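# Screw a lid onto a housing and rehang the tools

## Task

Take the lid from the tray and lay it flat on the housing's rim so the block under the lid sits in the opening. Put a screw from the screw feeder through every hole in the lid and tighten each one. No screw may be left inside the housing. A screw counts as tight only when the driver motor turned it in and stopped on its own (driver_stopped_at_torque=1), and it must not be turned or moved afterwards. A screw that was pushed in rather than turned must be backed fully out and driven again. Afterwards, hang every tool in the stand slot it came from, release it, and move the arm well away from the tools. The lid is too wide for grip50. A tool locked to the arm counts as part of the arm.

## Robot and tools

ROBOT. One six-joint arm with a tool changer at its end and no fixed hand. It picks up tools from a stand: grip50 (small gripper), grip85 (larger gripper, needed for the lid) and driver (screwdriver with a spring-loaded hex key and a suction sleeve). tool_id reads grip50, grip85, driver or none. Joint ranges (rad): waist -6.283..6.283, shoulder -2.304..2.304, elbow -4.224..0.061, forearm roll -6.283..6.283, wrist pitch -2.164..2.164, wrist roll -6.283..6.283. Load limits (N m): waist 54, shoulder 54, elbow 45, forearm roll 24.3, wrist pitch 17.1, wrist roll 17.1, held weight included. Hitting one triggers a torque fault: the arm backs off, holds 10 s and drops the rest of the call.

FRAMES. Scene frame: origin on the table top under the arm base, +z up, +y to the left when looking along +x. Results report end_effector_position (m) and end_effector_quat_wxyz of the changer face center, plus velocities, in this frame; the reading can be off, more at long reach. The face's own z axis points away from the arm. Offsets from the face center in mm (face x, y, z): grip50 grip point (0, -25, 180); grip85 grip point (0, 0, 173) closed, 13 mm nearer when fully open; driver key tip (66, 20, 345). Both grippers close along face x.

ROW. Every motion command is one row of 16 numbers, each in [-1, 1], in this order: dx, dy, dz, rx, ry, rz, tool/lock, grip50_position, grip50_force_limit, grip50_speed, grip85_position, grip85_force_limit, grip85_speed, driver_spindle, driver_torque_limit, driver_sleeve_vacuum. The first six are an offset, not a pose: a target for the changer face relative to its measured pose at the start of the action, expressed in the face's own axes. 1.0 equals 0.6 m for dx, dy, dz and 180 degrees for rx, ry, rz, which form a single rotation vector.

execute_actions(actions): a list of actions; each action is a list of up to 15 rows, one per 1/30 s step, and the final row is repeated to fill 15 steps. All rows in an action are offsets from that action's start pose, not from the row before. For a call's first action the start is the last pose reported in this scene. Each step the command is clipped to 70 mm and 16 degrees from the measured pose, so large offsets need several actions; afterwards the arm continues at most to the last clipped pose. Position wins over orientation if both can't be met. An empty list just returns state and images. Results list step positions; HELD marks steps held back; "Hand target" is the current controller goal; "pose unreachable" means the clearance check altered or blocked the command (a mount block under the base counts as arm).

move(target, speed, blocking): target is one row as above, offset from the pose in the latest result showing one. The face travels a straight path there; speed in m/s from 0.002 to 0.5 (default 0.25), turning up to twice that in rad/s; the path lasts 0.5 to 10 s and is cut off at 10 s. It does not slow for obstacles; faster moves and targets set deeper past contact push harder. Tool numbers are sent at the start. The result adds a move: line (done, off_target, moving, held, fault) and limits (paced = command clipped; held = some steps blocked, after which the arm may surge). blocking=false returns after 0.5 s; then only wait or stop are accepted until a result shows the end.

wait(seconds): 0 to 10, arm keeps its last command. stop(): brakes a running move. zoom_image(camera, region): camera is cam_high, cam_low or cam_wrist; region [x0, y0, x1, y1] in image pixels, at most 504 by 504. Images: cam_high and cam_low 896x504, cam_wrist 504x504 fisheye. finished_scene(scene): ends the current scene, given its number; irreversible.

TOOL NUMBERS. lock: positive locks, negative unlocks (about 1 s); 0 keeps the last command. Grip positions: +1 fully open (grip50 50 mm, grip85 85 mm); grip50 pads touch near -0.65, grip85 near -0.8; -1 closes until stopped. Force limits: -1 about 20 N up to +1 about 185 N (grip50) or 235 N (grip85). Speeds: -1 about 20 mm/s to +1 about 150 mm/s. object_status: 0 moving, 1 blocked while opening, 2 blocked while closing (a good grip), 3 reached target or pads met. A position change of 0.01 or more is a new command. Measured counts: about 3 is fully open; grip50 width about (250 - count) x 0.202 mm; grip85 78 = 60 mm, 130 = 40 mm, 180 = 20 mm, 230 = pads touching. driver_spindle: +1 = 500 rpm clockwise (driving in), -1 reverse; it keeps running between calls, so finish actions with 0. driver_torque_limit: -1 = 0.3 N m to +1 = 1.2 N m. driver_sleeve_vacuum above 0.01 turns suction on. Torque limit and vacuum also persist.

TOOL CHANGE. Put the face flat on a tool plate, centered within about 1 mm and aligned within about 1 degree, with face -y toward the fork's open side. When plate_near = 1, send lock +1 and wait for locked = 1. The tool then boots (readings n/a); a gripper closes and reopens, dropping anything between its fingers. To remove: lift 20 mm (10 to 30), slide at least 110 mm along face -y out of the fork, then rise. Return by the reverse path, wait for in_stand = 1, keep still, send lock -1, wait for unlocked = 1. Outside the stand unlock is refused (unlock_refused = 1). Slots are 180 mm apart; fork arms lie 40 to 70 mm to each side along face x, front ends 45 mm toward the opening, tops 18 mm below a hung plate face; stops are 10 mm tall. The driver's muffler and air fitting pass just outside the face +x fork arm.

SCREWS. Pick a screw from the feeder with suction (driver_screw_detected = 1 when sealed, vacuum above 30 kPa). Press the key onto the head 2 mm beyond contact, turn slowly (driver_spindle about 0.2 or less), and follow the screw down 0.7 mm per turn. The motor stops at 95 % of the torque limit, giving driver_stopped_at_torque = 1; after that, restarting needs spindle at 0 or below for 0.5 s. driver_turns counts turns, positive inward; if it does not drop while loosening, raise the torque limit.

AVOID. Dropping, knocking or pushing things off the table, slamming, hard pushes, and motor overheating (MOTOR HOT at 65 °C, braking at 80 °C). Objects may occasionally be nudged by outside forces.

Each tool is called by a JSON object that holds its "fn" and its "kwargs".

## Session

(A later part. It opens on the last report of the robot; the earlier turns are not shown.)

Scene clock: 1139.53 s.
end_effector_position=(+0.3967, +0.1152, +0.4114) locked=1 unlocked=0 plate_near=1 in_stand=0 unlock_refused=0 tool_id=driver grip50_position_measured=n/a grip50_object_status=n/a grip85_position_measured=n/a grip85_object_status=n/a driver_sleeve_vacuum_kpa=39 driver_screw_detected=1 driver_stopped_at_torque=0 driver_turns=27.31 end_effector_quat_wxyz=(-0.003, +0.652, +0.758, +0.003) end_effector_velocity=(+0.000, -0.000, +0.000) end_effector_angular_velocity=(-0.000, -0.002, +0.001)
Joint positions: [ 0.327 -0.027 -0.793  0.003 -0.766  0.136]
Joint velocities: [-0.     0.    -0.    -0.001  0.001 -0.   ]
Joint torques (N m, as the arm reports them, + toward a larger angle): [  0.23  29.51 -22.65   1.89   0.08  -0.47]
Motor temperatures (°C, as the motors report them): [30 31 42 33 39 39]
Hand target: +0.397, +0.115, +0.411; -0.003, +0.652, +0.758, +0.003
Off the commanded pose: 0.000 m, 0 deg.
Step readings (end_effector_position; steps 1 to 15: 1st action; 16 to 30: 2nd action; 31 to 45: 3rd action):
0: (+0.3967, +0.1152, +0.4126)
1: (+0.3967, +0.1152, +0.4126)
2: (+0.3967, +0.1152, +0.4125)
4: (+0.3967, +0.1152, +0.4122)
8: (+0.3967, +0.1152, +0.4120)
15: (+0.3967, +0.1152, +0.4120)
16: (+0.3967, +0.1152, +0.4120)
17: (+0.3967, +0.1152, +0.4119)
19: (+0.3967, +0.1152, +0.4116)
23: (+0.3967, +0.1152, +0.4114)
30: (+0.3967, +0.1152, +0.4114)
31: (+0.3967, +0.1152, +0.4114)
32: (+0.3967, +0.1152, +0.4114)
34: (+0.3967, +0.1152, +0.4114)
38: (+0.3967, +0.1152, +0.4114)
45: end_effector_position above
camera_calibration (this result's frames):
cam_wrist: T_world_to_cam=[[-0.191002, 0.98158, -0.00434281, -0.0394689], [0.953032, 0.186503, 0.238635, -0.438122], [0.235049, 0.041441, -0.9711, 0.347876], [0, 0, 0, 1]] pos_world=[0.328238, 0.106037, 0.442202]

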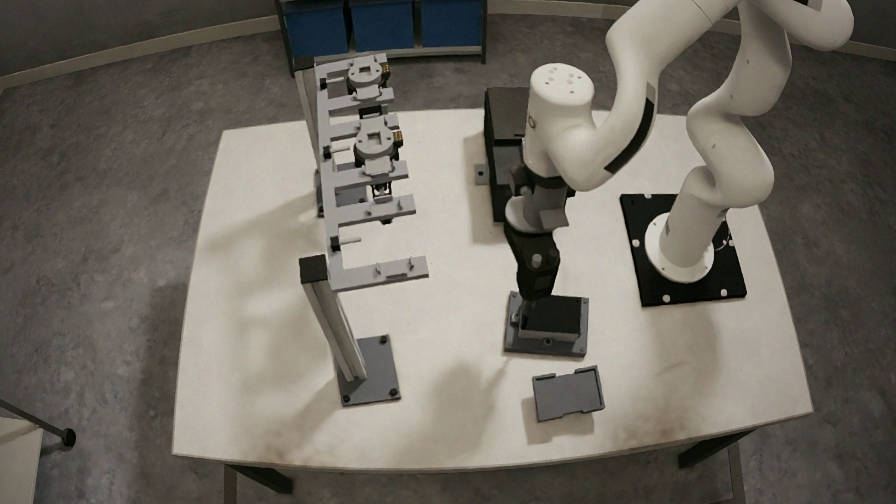

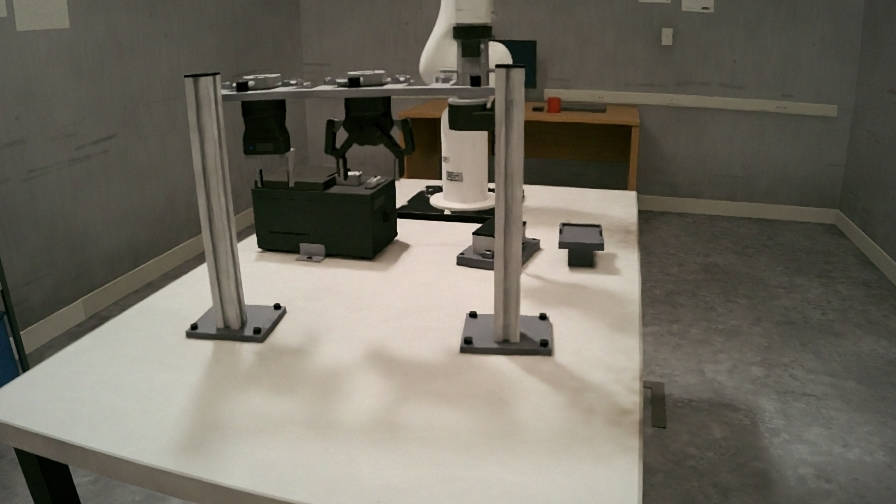

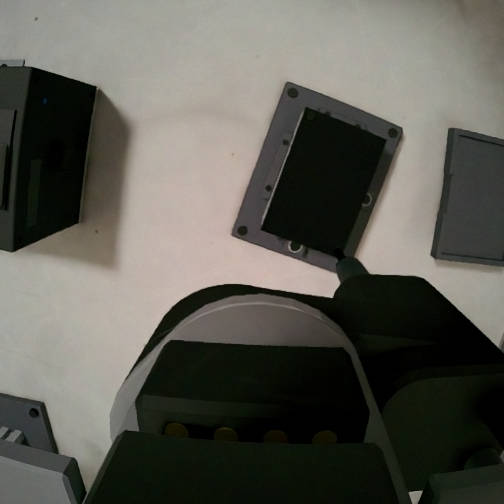

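{"fn": "execute_actions", "kwargs": {"actions": [[[0,0,0.001,0,0,0,0,0,0,0,0,0,0,0.2,0,1]],[[0,0,0.001,0,0,0,0,0,0,0,0,0,0,0.2,0,1]],[[0,0,0,0,0,0,0,0,0,0,0,0,0,0,0,1]]]}}

Scene clock: 1148.50 s.
end_effector_position=(+0.3967, +0.1152, +0.4102) locked=1 unlocked=0 plate_near=1 in_stand=0 unlock_refused=0 tool_id=driver grip50_position_measured=n/a grip50_object_status=n/a grip85_position_measured=n/a grip85_object_status=n/a driver_sleeve_vacuum_kpa=40 driver_screw_detected=1 driver_stopped_at_torque=1 driver_turns=27.87 end_effector_quat_wxyz=(-0.003, +0.652, +0.758, +0.003) end_effector_velocity=(+0.000, +0.000, +0.000) end_effector_angular_velocity=(+0.000, +0.000, -0.001)
Joint positions: [ 0.327 -0.029 -0.792  0.003 -0.763  0.136]
Joint velocities: [ 0.     0.    -0.001  0.001 -0.001  0.   ]
Joint torques (N m, as the arm reports them, + toward a larger angle): [  0.58  29.12 -22.42   2.49   0.18  -0.43]
Motor temperatures (°C, as the motors report them): [30 31 42 33 39 39]
Hand target: +0.397, +0.115, +0.410; -0.003, +0.652, +0.758, +0.003
Off the commanded pose: 0.000 m, 0 deg.
Step readings (end_effector_position; steps 1 to 15: 1st action; 16 to 30: 2nd action; 31 to 45: 3rd action):
0: (+0.3967, +0.1152, +0.4114)
1: (+0.3967, +0.1152, +0.4114)
2: (+0.3967, +0.1152, +0.4113)
4: (+0.3967, +0.1152, +0.4110)
8: (+0.3967, +0.1152, +0.4108)
15: (+0.3967, +0.1152, +0.4108)
16: (+0.3967, +0.1152, +0.4108)
17: (+0.3967, +0.1152, +0.4107)
19: (+0.3967, +0.1152, +0.4105)
23: (+0.3967, +0.1152, +0.4102)
30: (+0.3967, +0.1152, +0.4102)
31: (+0.3967, +0.1152, +0.4102)
32: (+0.3967, +0.1152, +0.4102)
34: (+0.3967, +0.1152, +0.4102)
38: (+0.3967, +0.1152, +0.4102)
45: end_effector_position above
camera_calibration (this result's frames):
cam_wrist: T_world_to_cam=[[-0.191041, 0.981572, -0.00437051, -0.0394468], [0.953019, 0.186546, 0.238653, -0.43785], [0.23507, 0.0414273, -0.971095, 0.346716], [0, 0, 0, 1]] pos_world=[0.328241, 0.106036, 0.441015]

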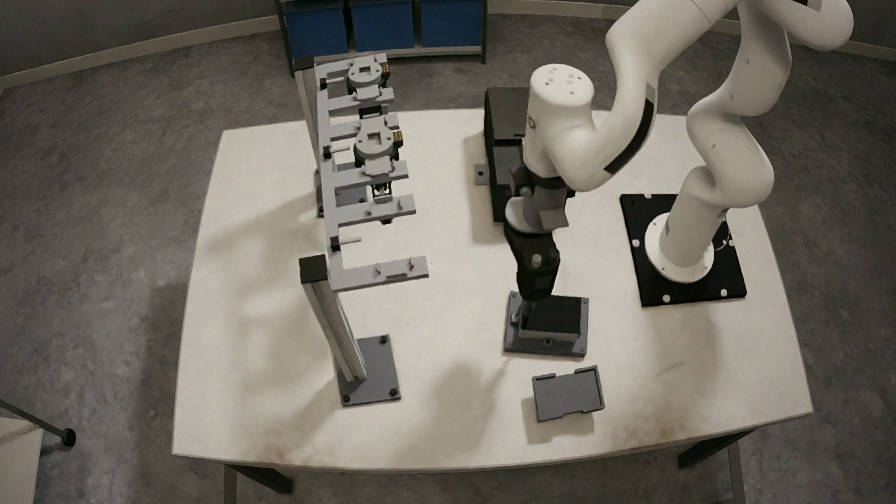

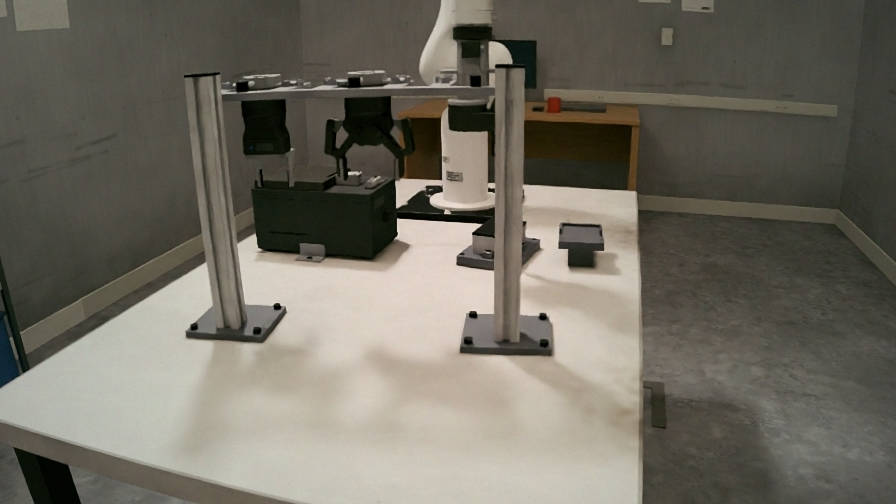

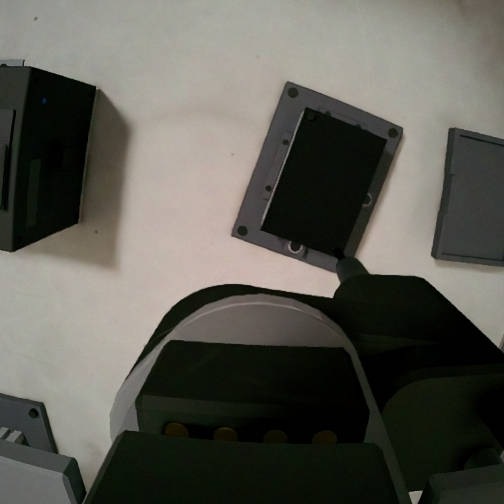

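{"fn": "execute_actions", "kwargs": {"actions": [[[0,0,0,0,0,0,0,0,0,0,0,0,0,0,0,0]],[[0,0,-0.004,0,0,0,0,0,0,0,0,0,0,0,0,0]],[[0,0,-0.008,0,0,0,0,0,0,0,0,0,0,0,0,0]],[[0,0,-0.02,0,0,0,0,0,0,0,0,0,0,0,0,0]]]}}

{"fn": "move", "kwargs": {"target": [-0.08,-0.1,-0.15,0,0,0,0,0,0,0,0,0,0,0,0,0], "speed": 0.2}}

{"fn": "zoom_image", "kwargs": {"camera": "cam_high", "region": [510, 285, 595, 345]}}

{"fn": "zoom_image", "kwargs": {"camera": "cam_wrist", "region": [230, 100, 450, 320]}}

Scene clock: 1177.07 s.
end_effector_position=(+0.3966, +0.1151, +0.4292) locked=1 unlocked=0 plate_near=1 in_stand=0 unlock_refused=0 tool_id=driver grip50_position_measured=n/a grip50_object_status=n/a grip85_position_measured=n/a grip85_object_status=n/a driver_sleeve_vacuum_kpa=0 driver_screw_detected=0 driver_stopped_at_torque=1 driver_turns=27.87 end_effector_quat_wxyz=(-0.003, +0.652, +0.758, +0.003) end_effector_velocity=(+0.000, +0.000, +0.001) end_effector_angular_velocity=(+0.001, -0.001, -0.000)
Joint positions: [ 0.327 -0.006 -0.815  0.003 -0.81   0.136]
Joint velocities: [ 0.     0.001 -0.001  0.001 -0.001  0.   ]
Joint torques (N m, as the arm reports them, + toward a larger angle): [ -1.91  33.15 -25.4    0.51   0.49  -0.14]
Motor temperatures (°C, as the motors report them): [30 31 42 33 39 39]
Hand target: +0.397, +0.115, +0.429; -0.003, +0.652, +0.758, +0.003
Off the commanded pose: 0.000 m, 0 deg.
Step readings (end_effector_position; steps 1 to 15: 1st action; 16 to 30: 2nd action; 31 to 45: 3rd action; 46 to 60: 4th action):
0: (+0.3967, +0.1152, +0.4102)
1: (+0.3967, +0.1152, +0.4102)
2: (+0.3967, +0.1152, +0.4102)
4: (+0.3967, +0.1152, +0.4102)
8: (+0.3967, +0.1152, +0.4102)
15: (+0.3967, +0.1152, +0.4102)
16: (+0.3967, +0.1152, +0.4102)
17: (+0.3967, +0.1152, +0.4105)
19: (+0.3967, +0.1152, +0.4117)
23: (+0.3967, +0.1152, +0.4125)
30: (+0.3967, +0.1152, +0.4126)
31: (+0.3967, +0.1152, +0.4126)
32: (+0.3967, +0.1152, +0.4131)
34: (+0.3967, +0.1152, +0.4154)
38: (+0.3964, +0.1153, +0.4169)
45: (+0.3966, +0.1152, +0.4173)
46: (+0.3966, +0.1152, +0.4173)
47: (+0.3965, +0.1152, +0.4181)
49: (+0.3963, +0.1151, +0.4238)
53: (+0.3969, +0.1153, +0.4292)
60: end_effector_position above
camera_calibration (this result's frames):
cam_wrist: T_world_to_cam=[[-0.191177, 0.981546, -0.0043032, -0.0392636], [0.953174, 0.186694, 0.237918, -0.441982], [0.234331, 0.0413828, -0.971276, 0.365508], [0, 0, 0, 1]] pos_world=[0.32813, 0.105929, 0.459996]

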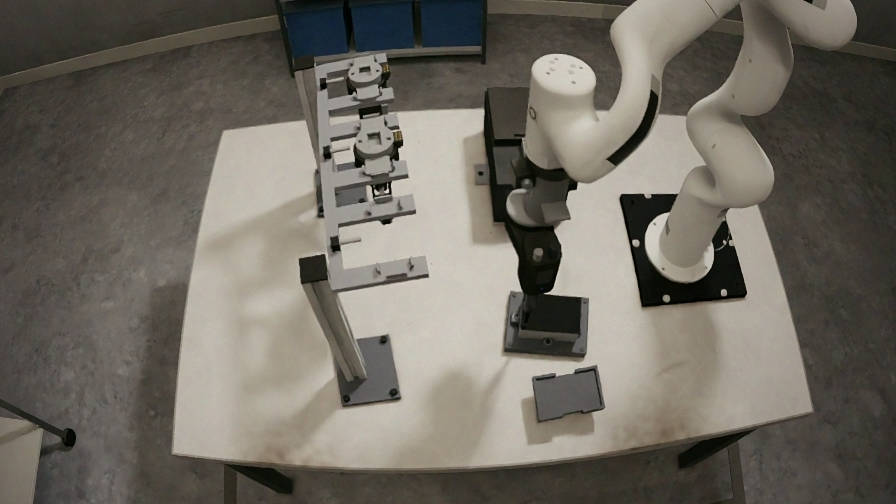

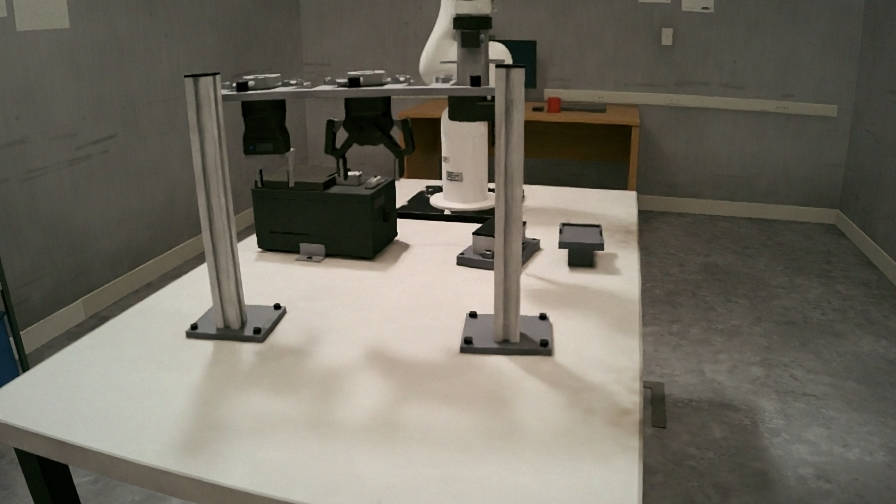

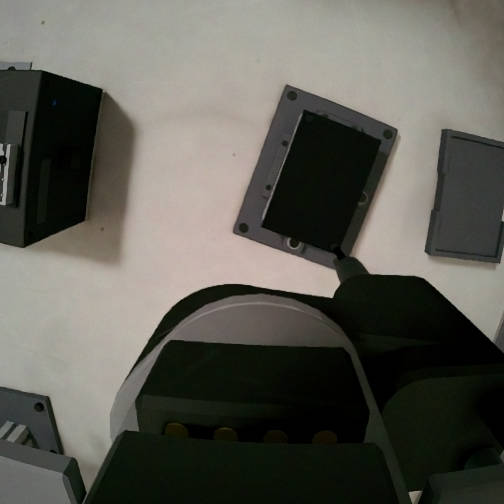

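Scene clock: 1178.13 s.
end_effector_position=(+0.3445, +0.0584, +0.5185) locked=1 unlocked=0 plate_near=1 in_stand=0 unlock_refused=0 tool_id=driver grip50_position_measured=n/a grip50_object_status=n/a grip85_position_measured=n/a grip85_object_status=n/a driver_sleeve_vacuum_kpa=0 driver_screw_detected=0 driver_stopped_at_torque=1 driver_turns=27.87 end_effector_quat_wxyz=(-0.003, +0.652, +0.758, +0.003) end_effector_velocity=(-0.000, -0.000, +0.002) end_effector_angular_velocity=(+0.001, -0.003, -0.000)
Joint positions: [ 0.215  0.241 -0.803  0.002 -1.046  0.024]
Joint velocities: [-0.001  0.003 -0.001  0.001 -0.002 -0.002]
Joint torques (N m, as the arm reports them, + toward a larger angle): [ -0.87  19.74 -26.06   0.92   0.41  -0.3 ]
Motor temperatures (°C, as the motors report them): [30 31 42 33 39 39]
Hand target: +0.344, +0.058, +0.519; -0.003, +0.652, +0.758, +0.003
Off the commanded pose: 0.000 m, 0 deg.
move: done
camera_calibration (this result's frames):
cam_wrist: T_world_to_cam=[[-0.191546, 0.981475, -0.0041938, 0.00693936], [0.953155, 0.187035, 0.237724, -0.402978], [0.234104, 0.0415378, -0.971324, 0.466954], [0, 0, 0, 1]] pos_world=[0.276114, 0.0491641, 0.54939]

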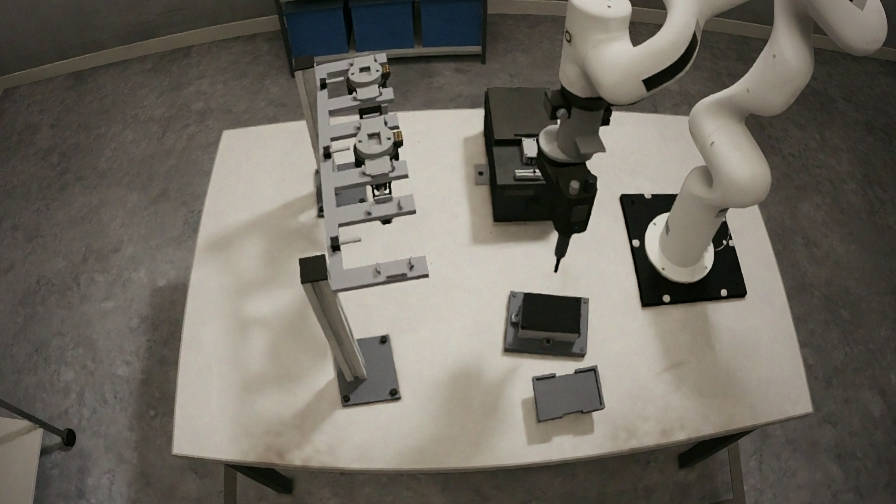

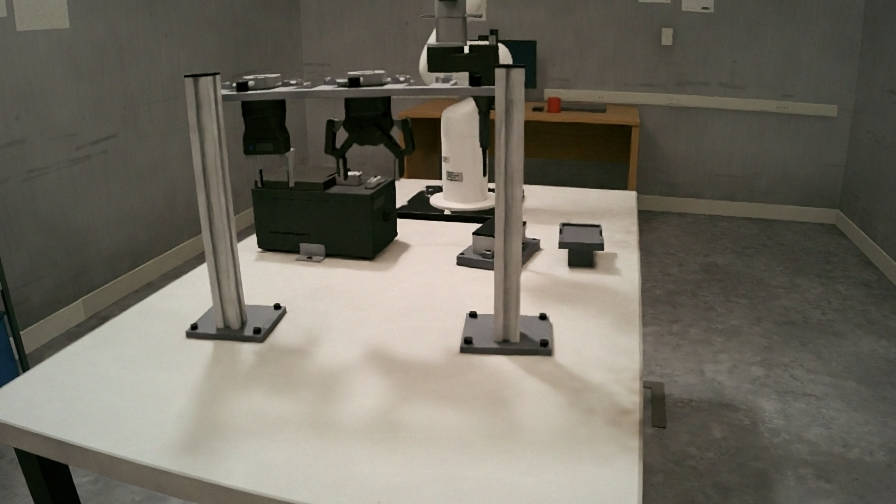

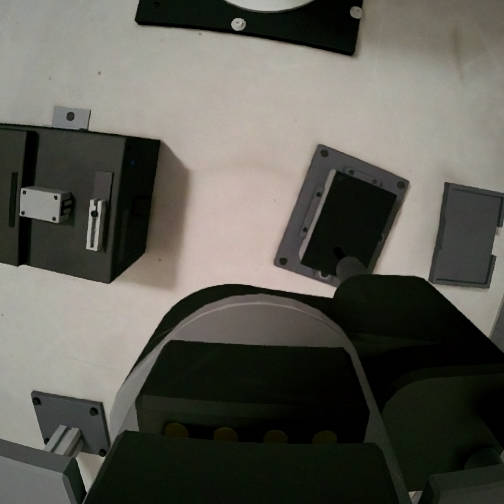

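Region (510, 285, 595, 345) of cam_high's 896x504 image, scaled by 5.929, with more detail than that image has; it fills the top 356 rows of this view, and the rest is white.

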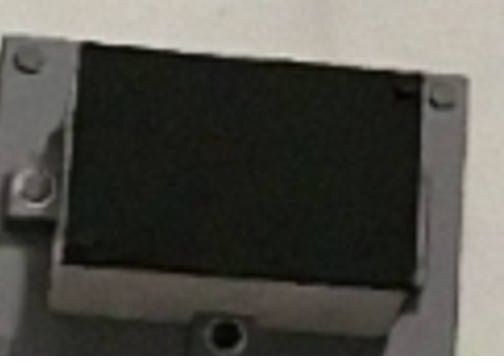

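Region (230, 100, 450, 320) of cam_wrist's 504x504 image, scaled by 2.291, with more detail than that image has.

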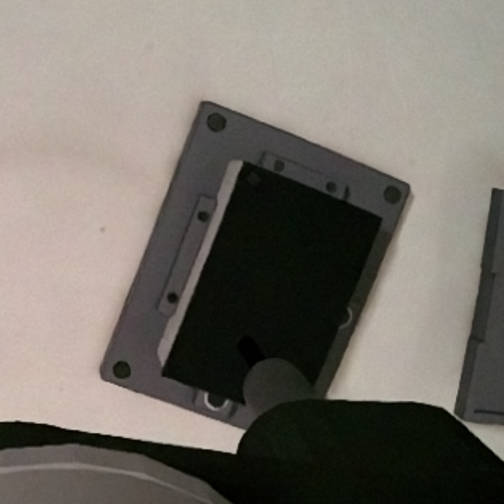

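{"fn": "zoom_image", "kwargs": {"camera": "cam_high", "region": [565, 290, 595, 310]}}

{"fn": "zoom_image", "kwargs": {"camera": "cam_high", "region": [512, 315, 542, 335]}}

{"fn": "zoom_image", "kwargs": {"camera": "cam_wrist", "region": [320, 160, 370, 200]}}

Region (565, 290, 595, 310) of cam_high's 896x504 image, scaled by 16.800, with more detail than that image has.

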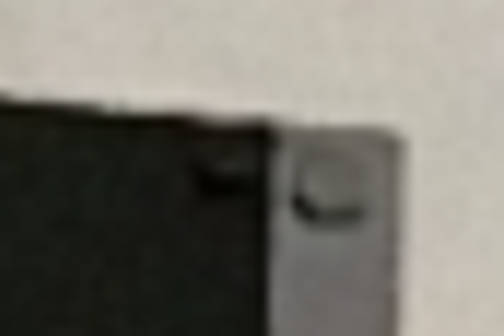

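Region (512, 315, 542, 335) of cam_high's 896x504 image, scaled by 16.800, with more detail than that image has.

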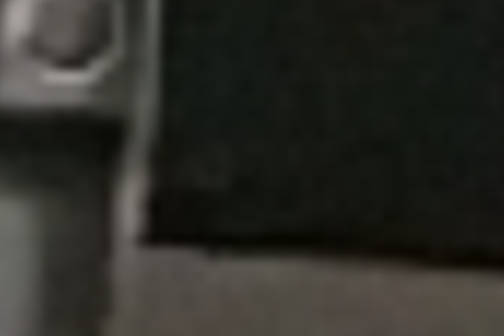

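Region (320, 160, 370, 200) of cam_wrist's 504x504 image, scaled by 10.080, with more detail than that image has; it fills the top 403 rows of this view, and the rest is white.

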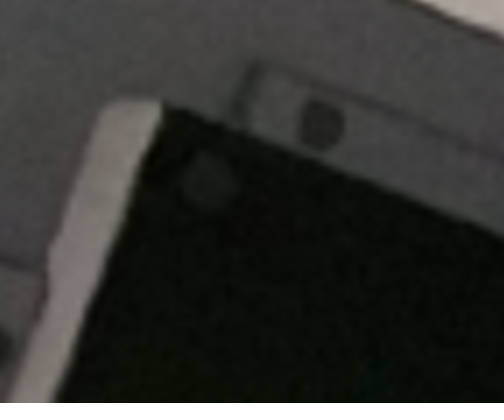

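{"fn": "move", "kwargs": {"target": [0.0302,-0.103,0.1475,0,0,0,0,0,0,0,0,0,0,0,0,1], "speed": 0.15}}

{"fn": "zoom_image", "kwargs": {"camera": "cam_wrist", "region": [310, 215, 360, 265]}}

Scene clock: 1227.67 s.
end_effector_position=(+0.2809, +0.0678, +0.4306) locked=1 unlocked=0 plate_near=1 in_stand=0 unlock_refused=0 tool_id=driver grip50_position_measured=n/a grip50_object_status=n/a grip85_position_measured=n/a grip85_object_status=n/a driver_sleeve_vacuum_kpa=14 driver_screw_detected=0 driver_stopped_at_torque=1 driver_turns=27.87 end_effector_quat_wxyz=(-0.003, +0.652, +0.758, +0.003) end_effector_velocity=(-0.001, +0.000, -0.002) end_effector_angular_velocity=(-0.001, +0.001, -0.000)
Joint positions: [ 0.283  0.346 -0.523  0.003 -0.869  0.092]
Joint velocities: [ 0.002  0.001  0.005 -0.     0.003  0.003]
Joint torques (N m, as the arm reports them, + toward a larger angle): [ -2.61  11.74 -25.75   0.72   0.46  -0.35]
Motor temperatures (°C, as the motors report them): [30 31 42 33 39 39]
Hand target: +0.281, +0.068, +0.430; -0.003, +0.652, +0.758, +0.002
Off the commanded pose: 0.000 m, 0 deg.
move: done
camera_calibration (this result's frames):
cam_wrist: T_world_to_cam=[[-0.191236, 0.981535, -0.00418379, -0.0148922], [0.953008, 0.186695, 0.238582, -0.323452], [0.234958, 0.0416382, -0.971113, 0.395677], [0, 0, 0, 1]] pos_world=[0.212437, 0.0585286, 0.461355]

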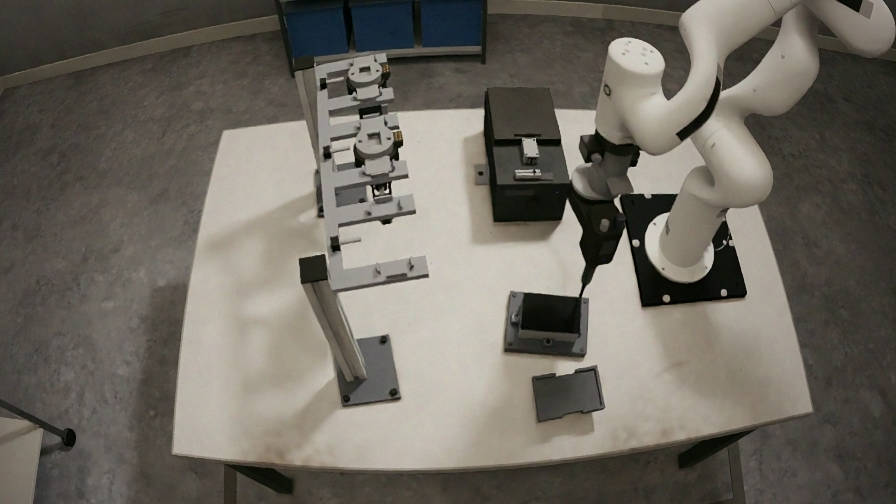

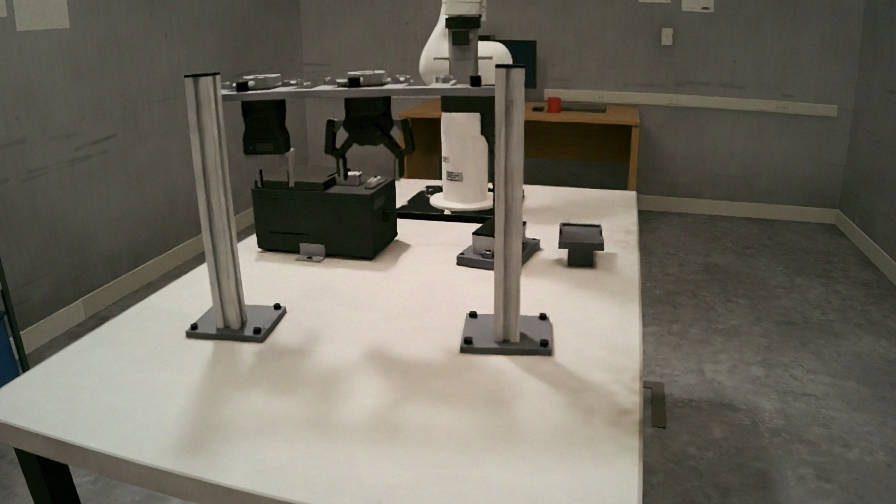

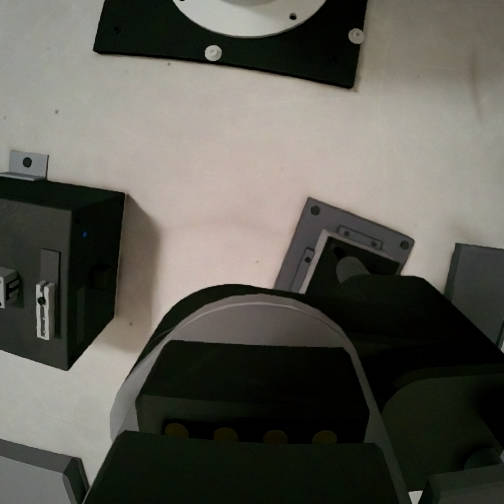

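Region (310, 215, 360, 265) of cam_wrist's 504x504 image, scaled by 10.080, with more detail than that image has.

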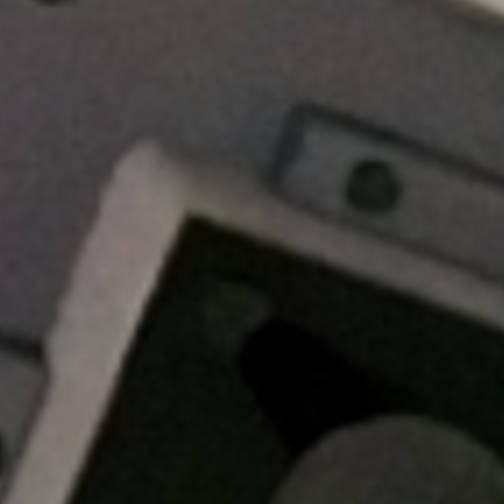

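{"fn": "execute_actions", "kwargs": {"actions": [[[-0.0011,-0.0005,0.008,0,0,0,0,0,0,0,0,0,0,0,0,1]],[[0,0,0.007,0,0,0,0,0,0,0,0,0,0,0,0,1]],[[0,0,0.005,0,0,0,0,0,0,0,0,0,0,0,0,1]]]}}

Scene clock: 1242.80 s.
end_effector_position=(+0.2807, +0.0671, +0.4187) locked=1 unlocked=0 plate_near=1 in_stand=0 unlock_refused=0 tool_id=driver grip50_position_measured=n/a grip50_object_status=n/a grip85_position_measured=n/a grip85_object_status=n/a driver_sleeve_vacuum_kpa=14 driver_screw_detected=0 driver_stopped_at_torque=1 driver_turns=27.87 end_effector_quat_wxyz=(-0.003, +0.652, +0.758, +0.003) end_effector_velocity=(+0.000, +0.000, -0.000) end_effector_angular_velocity=(+0.000, -0.002, +0.000)
Joint positions: [ 0.281  0.332 -0.504  0.003 -0.836  0.09 ]
Joint velocities: [ 0.    -0.001 -0.    -0.     0.002 -0.   ]
Joint torques (N m, as the arm reports them, + toward a larger angle): [ -0.76  11.52 -25.23   0.35   0.5   -0.33]
Motor temperatures (°C, as the motors report them): [30 31 42 32 39 39]
Hand target: +0.281, +0.067, +0.419; -0.003, +0.652, +0.758, +0.003
Off the commanded pose: 0.000 m, 0 deg.
Step readings (end_effector_position; steps 1 to 15: 1st action; 16 to 30: 2nd action; 31 to 45: 3rd action):
0: (+0.2806, +0.0677, +0.4302)
1: (+0.2806, +0.0677, +0.4302)
2: (+0.2807, +0.0677, +0.4298)
4: (+0.2807, +0.0674, +0.4276)
8: (+0.2806, +0.0671, +0.4258)
15: (+0.2807, +0.0671, +0.4258)
16: (+0.2807, +0.0671, +0.4258)
17: (+0.2808, +0.0671, +0.4254)
19: (+0.2808, +0.0671, +0.4233)
23: (+0.2806, +0.0671, +0.4217)
30: (+0.2807, +0.0671, +0.4216)
31: (+0.2807, +0.0671, +0.4216)
32: (+0.2808, +0.0671, +0.4213)
34: (+0.2808, +0.0671, +0.4198)
38: (+0.2806, +0.0671, +0.4187)
45: end_effector_position above
camera_calibration (this result's frames):
cam_wrist: T_world_to_cam=[[-0.191191, 0.981544, -0.00420923, -0.0143745], [0.952967, 0.186649, 0.238779, -0.320404], [0.235158, 0.0416411, -0.971065, 0.384099], [0, 0, 0, 1]] pos_world=[0.212262, 0.0579177, 0.44943]

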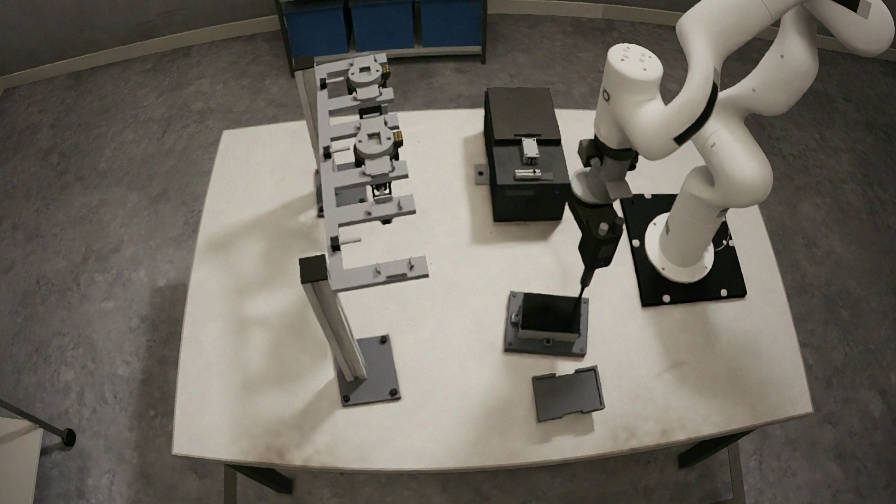

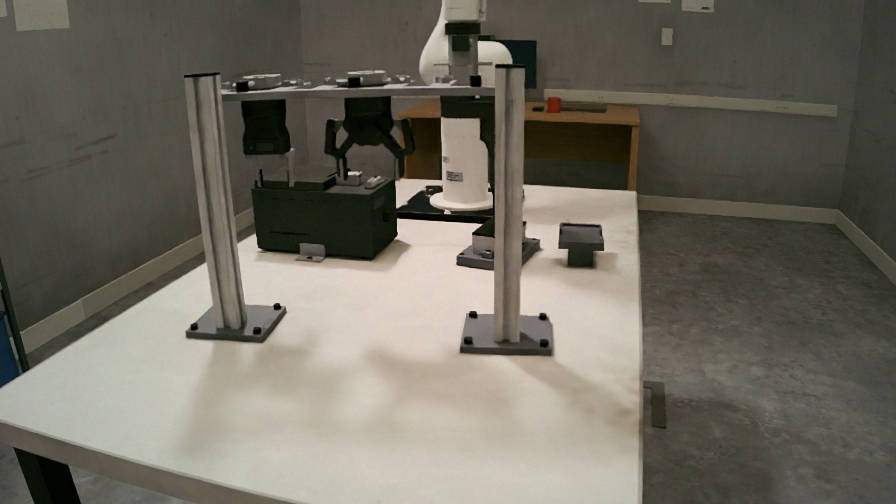

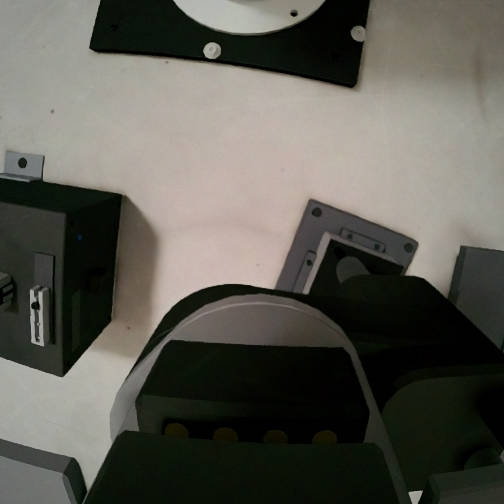

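{"fn": "execute_actions", "kwargs": {"actions": [[[0,0,0.002,0,0,0,0,0,0,0,0,0,0,0,0,1]],[[0,0,0.002,0,0,0,0,0,0,0,0,0,0,0,0,1]]]}}

{"fn": "execute_actions", "kwargs": {"actions": [[[0,0,0.0015,0,0,0,0,0,0,0,0,0,0,0,0,1]],[[0,0,0,0,0,0,0,0,0,0,0,0,0,0,0,1]]]}}

Scene clock: 1250.57 s.
end_effector_position=(+0.2807, +0.0672, +0.4163) locked=1 unlocked=0 plate_near=1 in_stand=0 unlock_refused=0 tool_id=driver grip50_position_measured=n/a grip50_object_status=n/a grip85_position_measured=n/a grip85_object_status=n/a driver_sleeve_vacuum_kpa=14 driver_screw_detected=0 driver_stopped_at_torque=1 driver_turns=27.87 end_effector_quat_wxyz=(-0.003, +0.652, +0.758, +0.003) end_effector_velocity=(-0.000, -0.000, -0.000) end_effector_angular_velocity=(-0.000, +0.003, -0.000)
Joint positions: [ 0.281  0.329 -0.501  0.003 -0.83   0.09 ]
Joint velocities: [-0.    -0.001  0.001  0.    -0.001  0.   ]
Joint torques (N m, as the arm reports them, + toward a larger angle): [ -2.    11.48 -25.25   0.37   0.45  -0.21]
Motor temperatures (°C, as the motors report them): [30 31 42 32 39 39]
Hand target: +0.281, +0.067, +0.416; -0.003, +0.652, +0.758, +0.003
Off the commanded pose: 0.000 m, 0 deg.
Step readings (end_effector_position; steps 1 to 15: 1st action; 16 to 30: 2nd action):
0: (+0.2807, +0.0671, +0.4186)
1: (+0.2807, +0.0671, +0.4186)
2: (+0.2807, +0.0671, +0.4185)
4: (+0.2807, +0.0671, +0.4179)
8: (+0.2807, +0.0671, +0.4175)
15: (+0.2807, +0.0671, +0.4175)
16: (+0.2807, +0.0671, +0.4175)
17: (+0.2808, +0.0672, +0.4173)
19: (+0.2807, +0.0672, +0.4167)
23: (+0.2807, +0.0671, +0.4163)
30: end_effector_position above
camera_calibration (this result's frames):
cam_wrist: T_world_to_cam=[[-0.191182, 0.981546, -0.00421447, -0.0143997], [0.95296, 0.186639, 0.238816, -0.319857], [0.235196, 0.0416411, -0.971056, 0.381769], [0, 0, 0, 1]] pos_world=[0.212267, 0.0579345, 0.447045]

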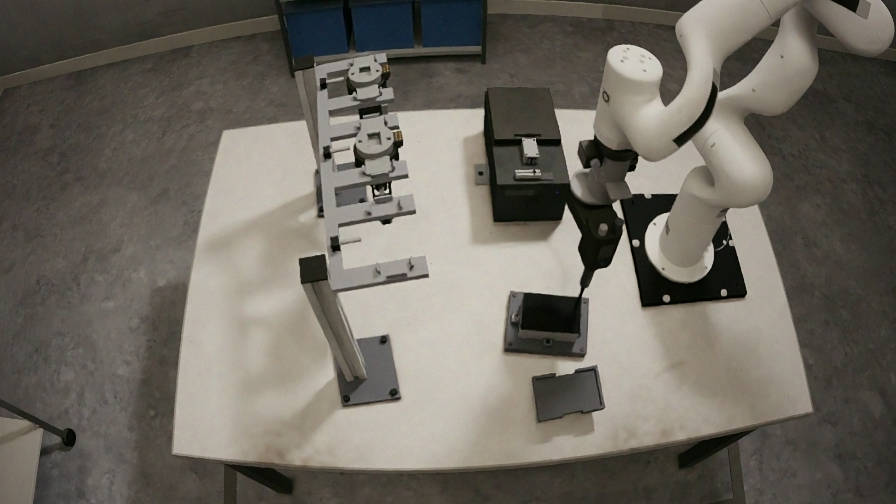

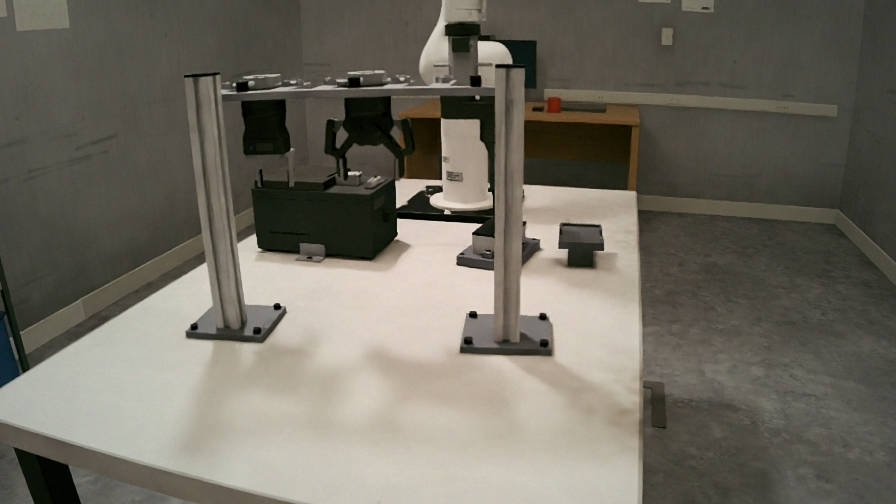

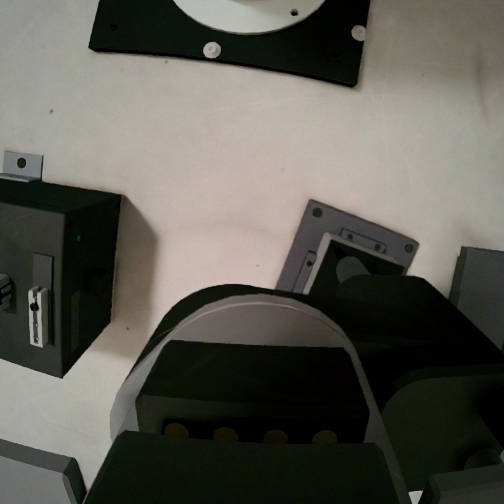

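Scene clock: 1251.57 s.
end_effector_position=(+0.2809, +0.0672, +0.4155) locked=1 unlocked=0 plate_near=1 in_stand=0 unlock_refused=0 tool_id=driver grip50_position_measured=n/a grip50_object_status=n/a grip85_position_measured=n/a grip85_object_status=n/a driver_sleeve_vacuum_kpa=14 driver_screw_detected=0 driver_stopped_at_torque=1 driver_turns=27.87 end_effector_quat_wxyz=(-0.002, +0.652, +0.758, +0.003) end_effector_velocity=(+0.000, -0.000, -0.000) end_effector_angular_velocity=(+0.000, -0.002, +0.000)
Joint positions: [ 0.281  0.328 -0.5    0.003 -0.827  0.09 ]
Joint velocities: [-0.     0.     0.001 -0.     0.002 -0.   ]
Joint torques (N m, as the arm reports them, + toward a larger angle): [ -0.22   9.94 -23.9    1.16  -0.2   -0.56]
Motor temperatures (°C, as the motors report them): [30 31 42 32 39 39]
Hand target: +0.281, +0.067, +0.415; -0.002, +0.652, +0.758, +0.003
Off the commanded pose: 0.000 m, 0 deg.
Step readings (end_effector_position; steps 1 to 15: 1st action; 16 to 30: 2nd action):
0: (+0.2807, +0.0672, +0.4163)
1: (+0.2807, +0.0672, +0.4163)
2: (+0.2808, +0.0672, +0.4162)
4: (+0.2808, +0.0672, +0.4158)
8: (+0.2809, +0.0672, +0.4156)
15: (+0.2809, +0.0672, +0.4155)
16: (+0.2809, +0.0672, +0.4155)
17: (+0.2809, +0.0672, +0.4155)
19: (+0.2809, +0.0672, +0.4155)
23: (+0.2809, +0.0672, +0.4155)
30: end_effector_position above
camera_calibration (this result's frames):
cam_wrist: T_world_to_cam=[[-0.19111, 0.981559, -0.00426106, -0.0143873], [0.952797, 0.18655, 0.239535, -0.320061], [0.235913, 0.0417176, -0.970878, 0.380702], [0, 0, 0, 1]] pos_world=[0.212392, 0.0579474, 0.44622]

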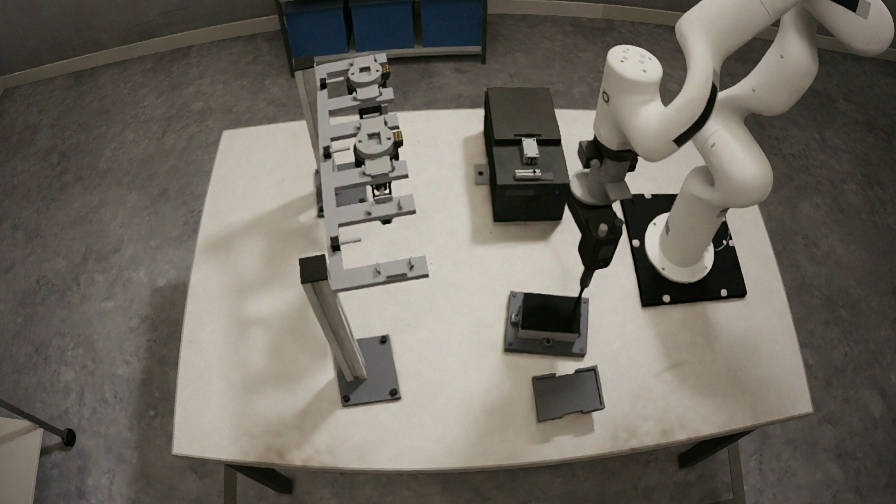

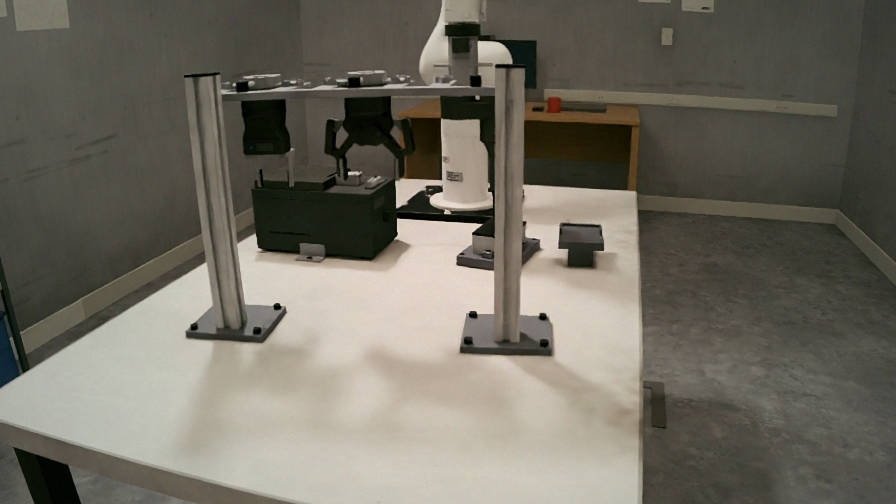

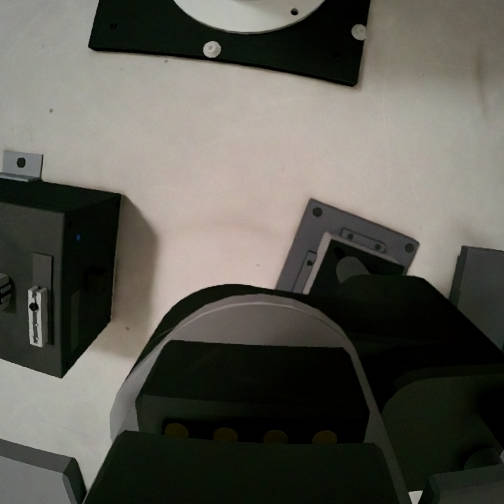

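{"fn": "execute_actions", "kwargs": {"actions": [[[0,0,-0.008,0,0,0,0,0,0,0,0,0,0,0,0,0]],[[-0.006,0.019,0,0,0,0,0,0,0,0,0,0,0,0,0,0]],[[0,0,0.008,0,0,0,0,0,0,0,0,0,0,0,0,0]],[[0,0,0.003,0,0,0,0,0,0,0,0,0,0,0,0,0]],[[0,0,0.002,0,0,0,0,0,0,0,0,0,0,0,0,0]]]}}

Scene clock: 1267.43 s.
end_effector_position=(+0.2926, +0.0653, +0.4124) locked=1 unlocked=0 plate_near=1 in_stand=0 unlock_refused=0 tool_id=driver grip50_position_measured=n/a grip50_object_status=n/a grip85_position_measured=n/a grip85_object_status=n/a driver_sleeve_vacuum_kpa=0 driver_screw_detected=0 driver_stopped_at_torque=1 driver_turns=27.87 end_effector_quat_wxyz=(-0.002, +0.652, +0.758, +0.003) end_effector_velocity=(+0.000, +0.000, +0.000) end_effector_angular_velocity=(+0.000, -0.000, -0.001)
Joint positions: [ 0.266  0.289 -0.52   0.003 -0.809  0.075]
Joint velocities: [-0.     0.    -0.     0.001 -0.     0.001]
Joint torques (N m, as the arm reports them, + toward a larger angle): [ -2.01  13.81 -25.36   0.81   0.44  -0.19]
Motor temperatures (°C, as the motors report them): [30 31 42 32 39 39]
Hand target: +0.293, +0.065, +0.412; -0.002, +0.652, +0.758, +0.003
Off the commanded pose: 0.000 m, 0 deg.
Step readings (end_effector_position; steps 1 to 15: 1st action; 16 to 30: 2nd action; 31 to 45: 3rd action; 46 to 60: 4th action; 61 to 75: 5th action):
0: (+0.2809, +0.0672, +0.4155)
1: (+0.2809, +0.0672, +0.4155)
2: (+0.2808, +0.0672, +0.4159)
4: (+0.2805, +0.0671, +0.4180)
8: (+0.2807, +0.0672, +0.4200)
15: (+0.2808, +0.0671, +0.4202)
16: (+0.2808, +0.0671, +0.4202)
17: (+0.2816, +0.0669, +0.4203)
19: (+0.2872, +0.0660, +0.4201)
23: (+0.2922, +0.0653, +0.4203)
30: (+0.2925, +0.0653, +0.4202)
31: (+0.2926, +0.0653, +0.4202)
32: (+0.2926, +0.0653, +0.4197)
34: (+0.2926, +0.0653, +0.4174)
38: (+0.2924, +0.0652, +0.4155)
45: (+0.2926, +0.0653, +0.4154)
46: (+0.2926, +0.0653, +0.4154)
47: (+0.2926, +0.0653, +0.4152)
49: (+0.2926, +0.0653, +0.4143)
53: (+0.2925, +0.0653, +0.4137)
60: (+0.2926, +0.0653, +0.4136)
61: (+0.2926, +0.0653, +0.4136)
62: (+0.2926, +0.0653, +0.4135)
64: (+0.2926, +0.0653, +0.4129)
68: (+0.2925, +0.0653, +0.4125)
75: end_effector_position above
camera_calibration (this result's frames):
cam_wrist: T_world_to_cam=[[-0.191149, 0.981552, -0.00429488, -0.0103103], [0.952867, 0.18661, 0.239208, -0.330009], [0.235597, 0.041632, -0.970959, 0.375195], [0, 0, 0, 1]] pos_world=[0.22409, 0.0560829, 0.443195]

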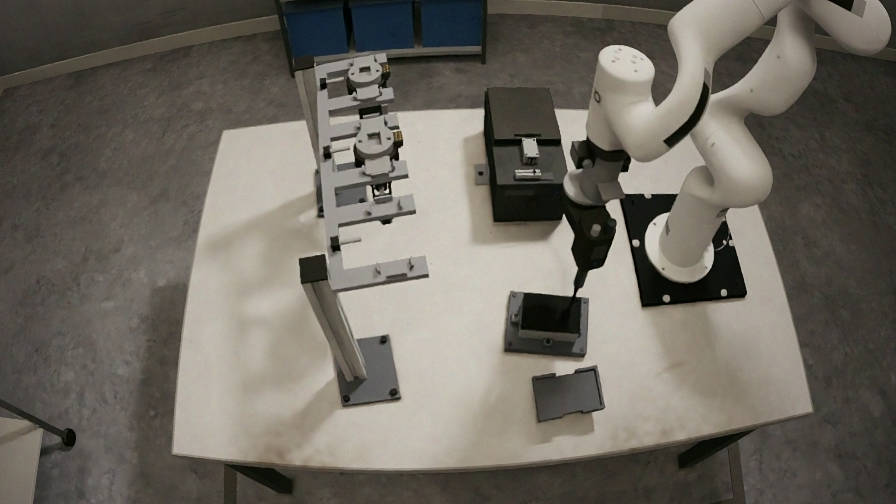

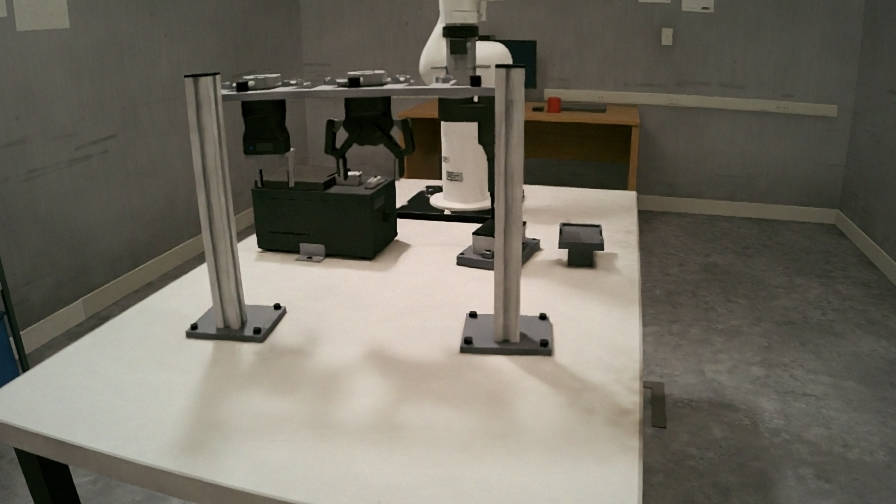

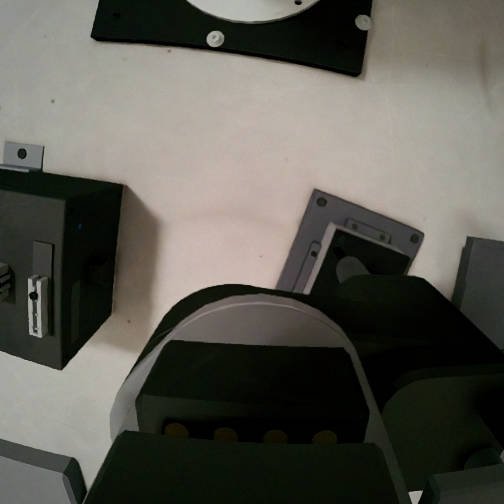

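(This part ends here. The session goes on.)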